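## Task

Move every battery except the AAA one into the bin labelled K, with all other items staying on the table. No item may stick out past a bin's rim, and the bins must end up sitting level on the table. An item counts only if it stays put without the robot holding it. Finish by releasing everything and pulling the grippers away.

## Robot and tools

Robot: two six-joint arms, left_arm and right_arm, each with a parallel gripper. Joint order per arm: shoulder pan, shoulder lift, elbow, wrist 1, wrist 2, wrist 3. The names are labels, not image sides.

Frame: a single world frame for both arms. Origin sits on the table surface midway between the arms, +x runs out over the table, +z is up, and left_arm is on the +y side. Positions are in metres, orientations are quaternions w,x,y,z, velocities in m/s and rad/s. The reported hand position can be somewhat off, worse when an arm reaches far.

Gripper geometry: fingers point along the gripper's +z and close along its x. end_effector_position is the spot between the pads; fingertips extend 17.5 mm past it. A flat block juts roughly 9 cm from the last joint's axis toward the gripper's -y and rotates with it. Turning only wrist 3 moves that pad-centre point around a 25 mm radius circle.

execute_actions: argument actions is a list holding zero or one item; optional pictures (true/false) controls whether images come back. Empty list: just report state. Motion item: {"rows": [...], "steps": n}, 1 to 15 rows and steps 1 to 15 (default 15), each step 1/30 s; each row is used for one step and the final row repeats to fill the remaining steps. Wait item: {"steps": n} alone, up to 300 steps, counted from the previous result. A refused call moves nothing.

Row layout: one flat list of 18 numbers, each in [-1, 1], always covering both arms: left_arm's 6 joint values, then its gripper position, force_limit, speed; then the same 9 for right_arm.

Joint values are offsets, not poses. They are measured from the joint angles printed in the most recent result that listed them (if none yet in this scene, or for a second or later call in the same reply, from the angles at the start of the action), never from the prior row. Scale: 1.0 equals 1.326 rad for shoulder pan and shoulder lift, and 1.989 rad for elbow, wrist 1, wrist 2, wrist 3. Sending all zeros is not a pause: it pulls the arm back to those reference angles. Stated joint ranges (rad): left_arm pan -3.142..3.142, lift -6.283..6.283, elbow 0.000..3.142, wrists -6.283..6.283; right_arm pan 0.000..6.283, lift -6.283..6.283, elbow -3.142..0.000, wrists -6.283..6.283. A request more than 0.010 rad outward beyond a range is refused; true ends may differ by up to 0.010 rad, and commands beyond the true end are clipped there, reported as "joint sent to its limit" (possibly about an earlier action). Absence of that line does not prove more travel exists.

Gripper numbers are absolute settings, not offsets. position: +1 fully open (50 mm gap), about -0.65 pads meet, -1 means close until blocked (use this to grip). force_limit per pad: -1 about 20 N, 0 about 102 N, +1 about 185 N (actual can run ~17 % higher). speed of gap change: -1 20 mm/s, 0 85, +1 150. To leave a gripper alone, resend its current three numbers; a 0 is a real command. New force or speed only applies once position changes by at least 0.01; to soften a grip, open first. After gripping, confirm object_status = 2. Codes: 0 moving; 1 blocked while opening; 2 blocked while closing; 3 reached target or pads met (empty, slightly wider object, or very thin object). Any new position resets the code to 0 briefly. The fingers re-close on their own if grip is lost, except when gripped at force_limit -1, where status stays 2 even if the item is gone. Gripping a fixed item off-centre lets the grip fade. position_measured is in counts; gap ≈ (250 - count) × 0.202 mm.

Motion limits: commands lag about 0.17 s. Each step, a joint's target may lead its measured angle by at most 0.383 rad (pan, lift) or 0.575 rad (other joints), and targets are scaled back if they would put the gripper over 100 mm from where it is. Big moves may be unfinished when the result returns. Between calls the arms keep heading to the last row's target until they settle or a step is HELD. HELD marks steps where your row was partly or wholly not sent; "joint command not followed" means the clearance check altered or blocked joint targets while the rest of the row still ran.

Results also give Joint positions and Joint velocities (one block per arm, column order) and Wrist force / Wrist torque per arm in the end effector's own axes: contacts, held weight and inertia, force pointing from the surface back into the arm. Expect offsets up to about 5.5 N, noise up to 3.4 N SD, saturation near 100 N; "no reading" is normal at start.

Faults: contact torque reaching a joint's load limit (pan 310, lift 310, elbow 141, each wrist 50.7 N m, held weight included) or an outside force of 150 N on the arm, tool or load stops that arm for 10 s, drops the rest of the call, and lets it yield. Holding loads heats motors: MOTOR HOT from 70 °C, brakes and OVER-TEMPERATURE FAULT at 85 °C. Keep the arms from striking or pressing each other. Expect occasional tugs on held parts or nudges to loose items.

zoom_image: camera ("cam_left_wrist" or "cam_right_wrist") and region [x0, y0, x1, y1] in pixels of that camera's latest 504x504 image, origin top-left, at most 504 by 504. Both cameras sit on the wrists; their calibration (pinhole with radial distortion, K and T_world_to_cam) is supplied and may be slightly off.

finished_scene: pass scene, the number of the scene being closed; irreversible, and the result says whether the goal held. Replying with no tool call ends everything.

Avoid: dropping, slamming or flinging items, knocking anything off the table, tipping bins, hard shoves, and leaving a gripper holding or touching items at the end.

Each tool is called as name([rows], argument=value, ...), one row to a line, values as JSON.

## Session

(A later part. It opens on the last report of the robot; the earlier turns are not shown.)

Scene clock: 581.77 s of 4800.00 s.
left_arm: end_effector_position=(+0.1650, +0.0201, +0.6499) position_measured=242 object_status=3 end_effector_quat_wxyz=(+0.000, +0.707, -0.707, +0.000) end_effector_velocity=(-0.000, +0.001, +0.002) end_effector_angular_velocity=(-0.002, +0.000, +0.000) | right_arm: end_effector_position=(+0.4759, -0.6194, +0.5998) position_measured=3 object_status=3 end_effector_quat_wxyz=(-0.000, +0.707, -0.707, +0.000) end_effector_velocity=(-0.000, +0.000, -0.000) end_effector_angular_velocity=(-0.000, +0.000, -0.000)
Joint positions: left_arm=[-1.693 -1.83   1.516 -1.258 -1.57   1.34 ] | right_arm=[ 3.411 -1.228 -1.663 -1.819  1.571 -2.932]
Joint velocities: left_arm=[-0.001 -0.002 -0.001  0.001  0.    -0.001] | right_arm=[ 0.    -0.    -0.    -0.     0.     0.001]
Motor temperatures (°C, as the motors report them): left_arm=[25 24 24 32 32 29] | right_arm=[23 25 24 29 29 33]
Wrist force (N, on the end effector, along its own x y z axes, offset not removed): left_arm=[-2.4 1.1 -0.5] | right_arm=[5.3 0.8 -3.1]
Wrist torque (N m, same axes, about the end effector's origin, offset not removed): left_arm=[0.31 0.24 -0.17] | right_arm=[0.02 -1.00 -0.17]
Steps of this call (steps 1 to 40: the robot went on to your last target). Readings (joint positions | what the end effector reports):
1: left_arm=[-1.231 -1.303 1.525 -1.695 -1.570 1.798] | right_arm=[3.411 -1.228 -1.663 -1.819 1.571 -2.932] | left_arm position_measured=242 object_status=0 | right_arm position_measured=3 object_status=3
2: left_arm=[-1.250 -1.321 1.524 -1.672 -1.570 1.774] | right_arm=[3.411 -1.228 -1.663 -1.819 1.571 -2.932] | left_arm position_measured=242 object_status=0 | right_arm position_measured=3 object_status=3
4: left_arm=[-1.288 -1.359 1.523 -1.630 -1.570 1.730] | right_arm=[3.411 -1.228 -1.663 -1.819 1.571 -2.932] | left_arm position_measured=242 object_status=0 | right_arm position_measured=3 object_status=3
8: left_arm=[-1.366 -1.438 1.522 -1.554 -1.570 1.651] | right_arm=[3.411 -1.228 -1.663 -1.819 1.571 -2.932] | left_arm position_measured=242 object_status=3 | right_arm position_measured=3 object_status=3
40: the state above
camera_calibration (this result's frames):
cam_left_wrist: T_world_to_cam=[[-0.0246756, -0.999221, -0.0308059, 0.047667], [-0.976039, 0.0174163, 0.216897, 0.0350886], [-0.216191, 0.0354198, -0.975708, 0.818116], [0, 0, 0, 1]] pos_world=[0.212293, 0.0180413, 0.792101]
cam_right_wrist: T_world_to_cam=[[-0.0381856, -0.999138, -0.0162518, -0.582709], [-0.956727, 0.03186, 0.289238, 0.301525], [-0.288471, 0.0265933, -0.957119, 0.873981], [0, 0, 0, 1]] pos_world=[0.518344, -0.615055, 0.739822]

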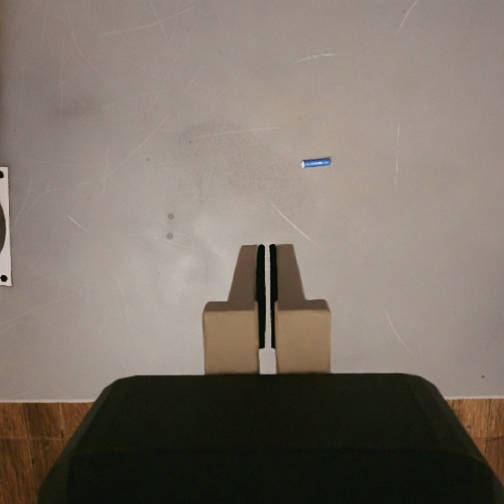

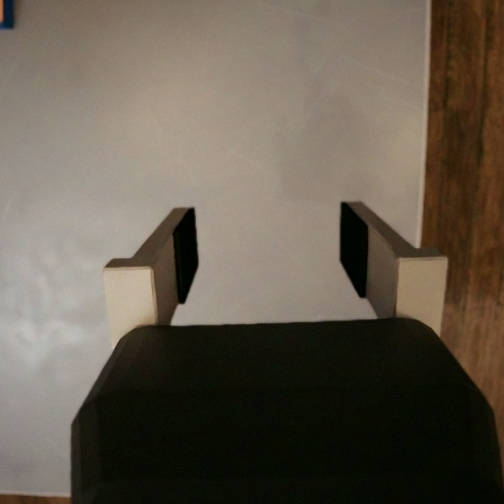

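execute_actions([
  {"rows": [[1,-0.244,0.086,0.077,0,0.667,-0.6,-0.6,-0.3,0,0,0,-0.15,0,0,-0.6,0,0]], "steps": 15},
], pictures=false)

execute_actions([
  {"steps": 30},
])

Scene clock: 603.63 s of 4800.00 s.
left_arm: end_effector_position=(+0.3455, +0.2391, +0.6547) position_measured=242 object_status=3 end_effector_quat_wxyz=(-0.001, +0.643, -0.766, -0.001) end_effector_velocity=(+0.332, +0.508, -0.014) end_effector_angular_velocity=(-0.011, +0.004, -0.517) | right_arm: end_effector_position=(+0.3846, -0.6388, +0.5706) position_measured=207 object_status=0 end_effector_quat_wxyz=(+0.123, +0.700, -0.699, -0.080) end_effector_velocity=(-0.012, -0.002, -0.002) end_effector_angular_velocity=(-0.008, +0.037, +0.000)
Joint positions: left_arm=[-1.279 -2.068  1.643 -1.143 -1.57   1.929] | right_arm=[ 3.411 -1.228 -1.663 -2.114  1.571 -2.932]
Joint velocities: left_arm=[ 1.219 -0.37   0.191  0.168 -0.     1.736] | right_arm=[ 0.001  0.     0.    -0.038  0.     0.001]
Motor temperatures (°C, as the motors report them): left_arm=[25 24 24 32 32 29] | right_arm=[23 25 24 29 29 33]
Wrist force (N, on the end effector, along its own x y z axes, offset not removed): left_arm=[-3.3 1.2 0.0] | right_arm=[-2.3 -2.1 -2.1]
Wrist torque (N m, same axes, about the end effector's origin, offset not removed): left_arm=[0.37 0.43 -0.13] | right_arm=[-0.53 0.69 0.08]
From where the robot then was, a joint's target lay farther than a number of 1.0 reaches, so one or more steps of this call were cut to that.
Steps of this call (steps 1 to 15: the robot went on to your last target; steps 16 to 90: nothing new was sent; then 18.37 s passed at rest; steps 91 to 105: all 15 steps of this action). Readings (joint positions | what the end effector reports):
91: left_arm=[-1.692 -1.830 1.516 -1.257 -1.570 1.341] | right_arm=[3.411 -1.228 -1.663 -1.820 1.571 -2.932] | left_arm position_measured=242 object_status=3 | right_arm position_measured=10 object_status=0
92: left_arm=[-1.683 -1.839 1.524 -1.251 -1.570 1.350] | right_arm=[3.411 -1.228 -1.663 -1.829 1.571 -2.932] | left_arm position_measured=242 object_status=3 | right_arm position_measured=24 object_status=0
94: left_arm=[-1.634 -1.882 1.546 -1.230 -1.570 1.416] | right_arm=[3.411 -1.228 -1.663 -1.909 1.571 -2.932] | left_arm position_measured=242 object_status=3 | right_arm position_measured=52 object_status=0
98: left_arm=[-1.525 -1.959 1.587 -1.194 -1.570 1.575] | right_arm=[3.411 -1.228 -1.663 -2.070 1.571 -2.932] | left_arm position_measured=242 object_status=3 | right_arm position_measured=108 object_status=0
105: the state above

Scene clock: 604.63 s of 4800.00 s.
left_arm: end_effector_position=(+0.4519, +0.5738, +0.6498) position_measured=242 object_status=3 end_effector_quat_wxyz=(-0.000, +0.707, -0.708, -0.000) end_effector_velocity=(-0.000, +0.002, +0.001) end_effector_angular_velocity=(-0.001, -0.002, +0.006) | right_arm: end_effector_position=(+0.3836, -0.6391, +0.5705) position_measured=242 object_status=3 end_effector_quat_wxyz=(+0.124, +0.699, -0.699, -0.081) end_effector_velocity=(-0.001, -0.000, -0.002) end_effector_angular_velocity=(-0.001, +0.003, -0.000)
Joint positions: left_arm=[-0.367 -2.153  1.687 -1.105 -1.57   2.667] | right_arm=[ 3.411 -1.228 -1.663 -2.118  1.571 -2.932]
Joint velocities: left_arm=[ 0.006 -0.    -0.002  0.     0.    -0.   ] | right_arm=[-0.     0.    -0.003 -0.    -0.     0.   ]
Motor temperatures (°C, as the motors report them): left_arm=[25 24 24 32 32 29] | right_arm=[23 25 24 29 29 33]
Wrist force (N, on the end effector, along its own x y z axes, offset not removed): left_arm=[-3.4 1.8 -1.2] | right_arm=[-1.0 -2.3 -1.0]
Wrist torque (N m, same axes, about the end effector's origin, offset not removed): left_arm=[0.46 0.52 -0.14] | right_arm=[-0.54 0.35 -0.06]
Steps of this call (steps 1 to 30: the robot went on to your last target). Readings (joint positions | what the end effector reports):
1: left_arm=[-1.237 -2.080 1.649 -1.138 -1.570 1.989] | right_arm=[3.411 -1.228 -1.663 -2.115 1.571 -2.932] | left_arm position_measured=242 object_status=3 | right_arm position_measured=221 object_status=0
2: left_arm=[-1.193 -2.090 1.655 -1.133 -1.570 2.052] | right_arm=[3.411 -1.228 -1.663 -2.116 1.571 -2.932] | left_arm position_measured=242 object_status=3 | right_arm position_measured=235 object_status=0
4: left_arm=[-1.100 -2.109 1.664 -1.124 -1.570 2.184] | right_arm=[3.411 -1.228 -1.663 -2.117 1.571 -2.932] | left_arm position_measured=242 object_status=3 | right_arm position_measured=242 object_status=0
8: left_arm=[-0.900 -2.133 1.676 -1.114 -1.570 2.428] | right_arm=[3.411 -1.228 -1.663 -2.118 1.571 -2.932] | left_arm position_measured=242 object_status=3 | right_arm position_measured=242 object_status=0
30: the state above
camera_calibration (this result's frames):
cam_left_wrist: T_world_to_cam=[[-0.025742, -0.999155, -0.0320467, 0.609296], [-0.975979, 0.0181816, 0.217104, 0.304882], [-0.216338, 0.0368656, -0.975622, 0.859589], [0, 0, 0, 1]] pos_world=[0.499205, 0.571549, 0.791969]
cam_right_wrist: T_world_to_cam=[[-0.0322917, -0.997875, 0.0565839, -0.64936], [-0.833451, 0.0581315, 0.549527, 0.0433245], [-0.551649, -0.0294148, -0.833558, 0.814509], [0, 0, 0, 1]] pos_world=[0.464463, -0.62654, 0.691876]

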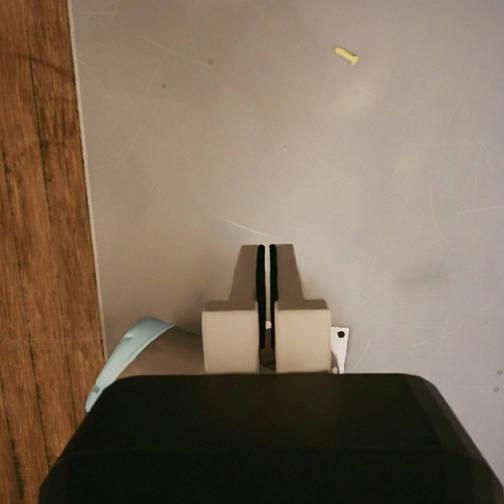

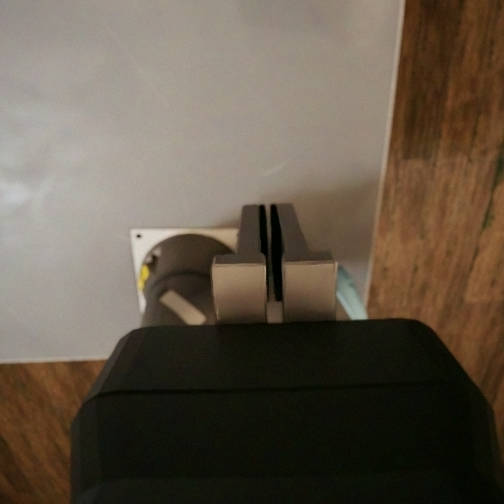

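finished_scene(scene=1)

The scene is finished: the task was done.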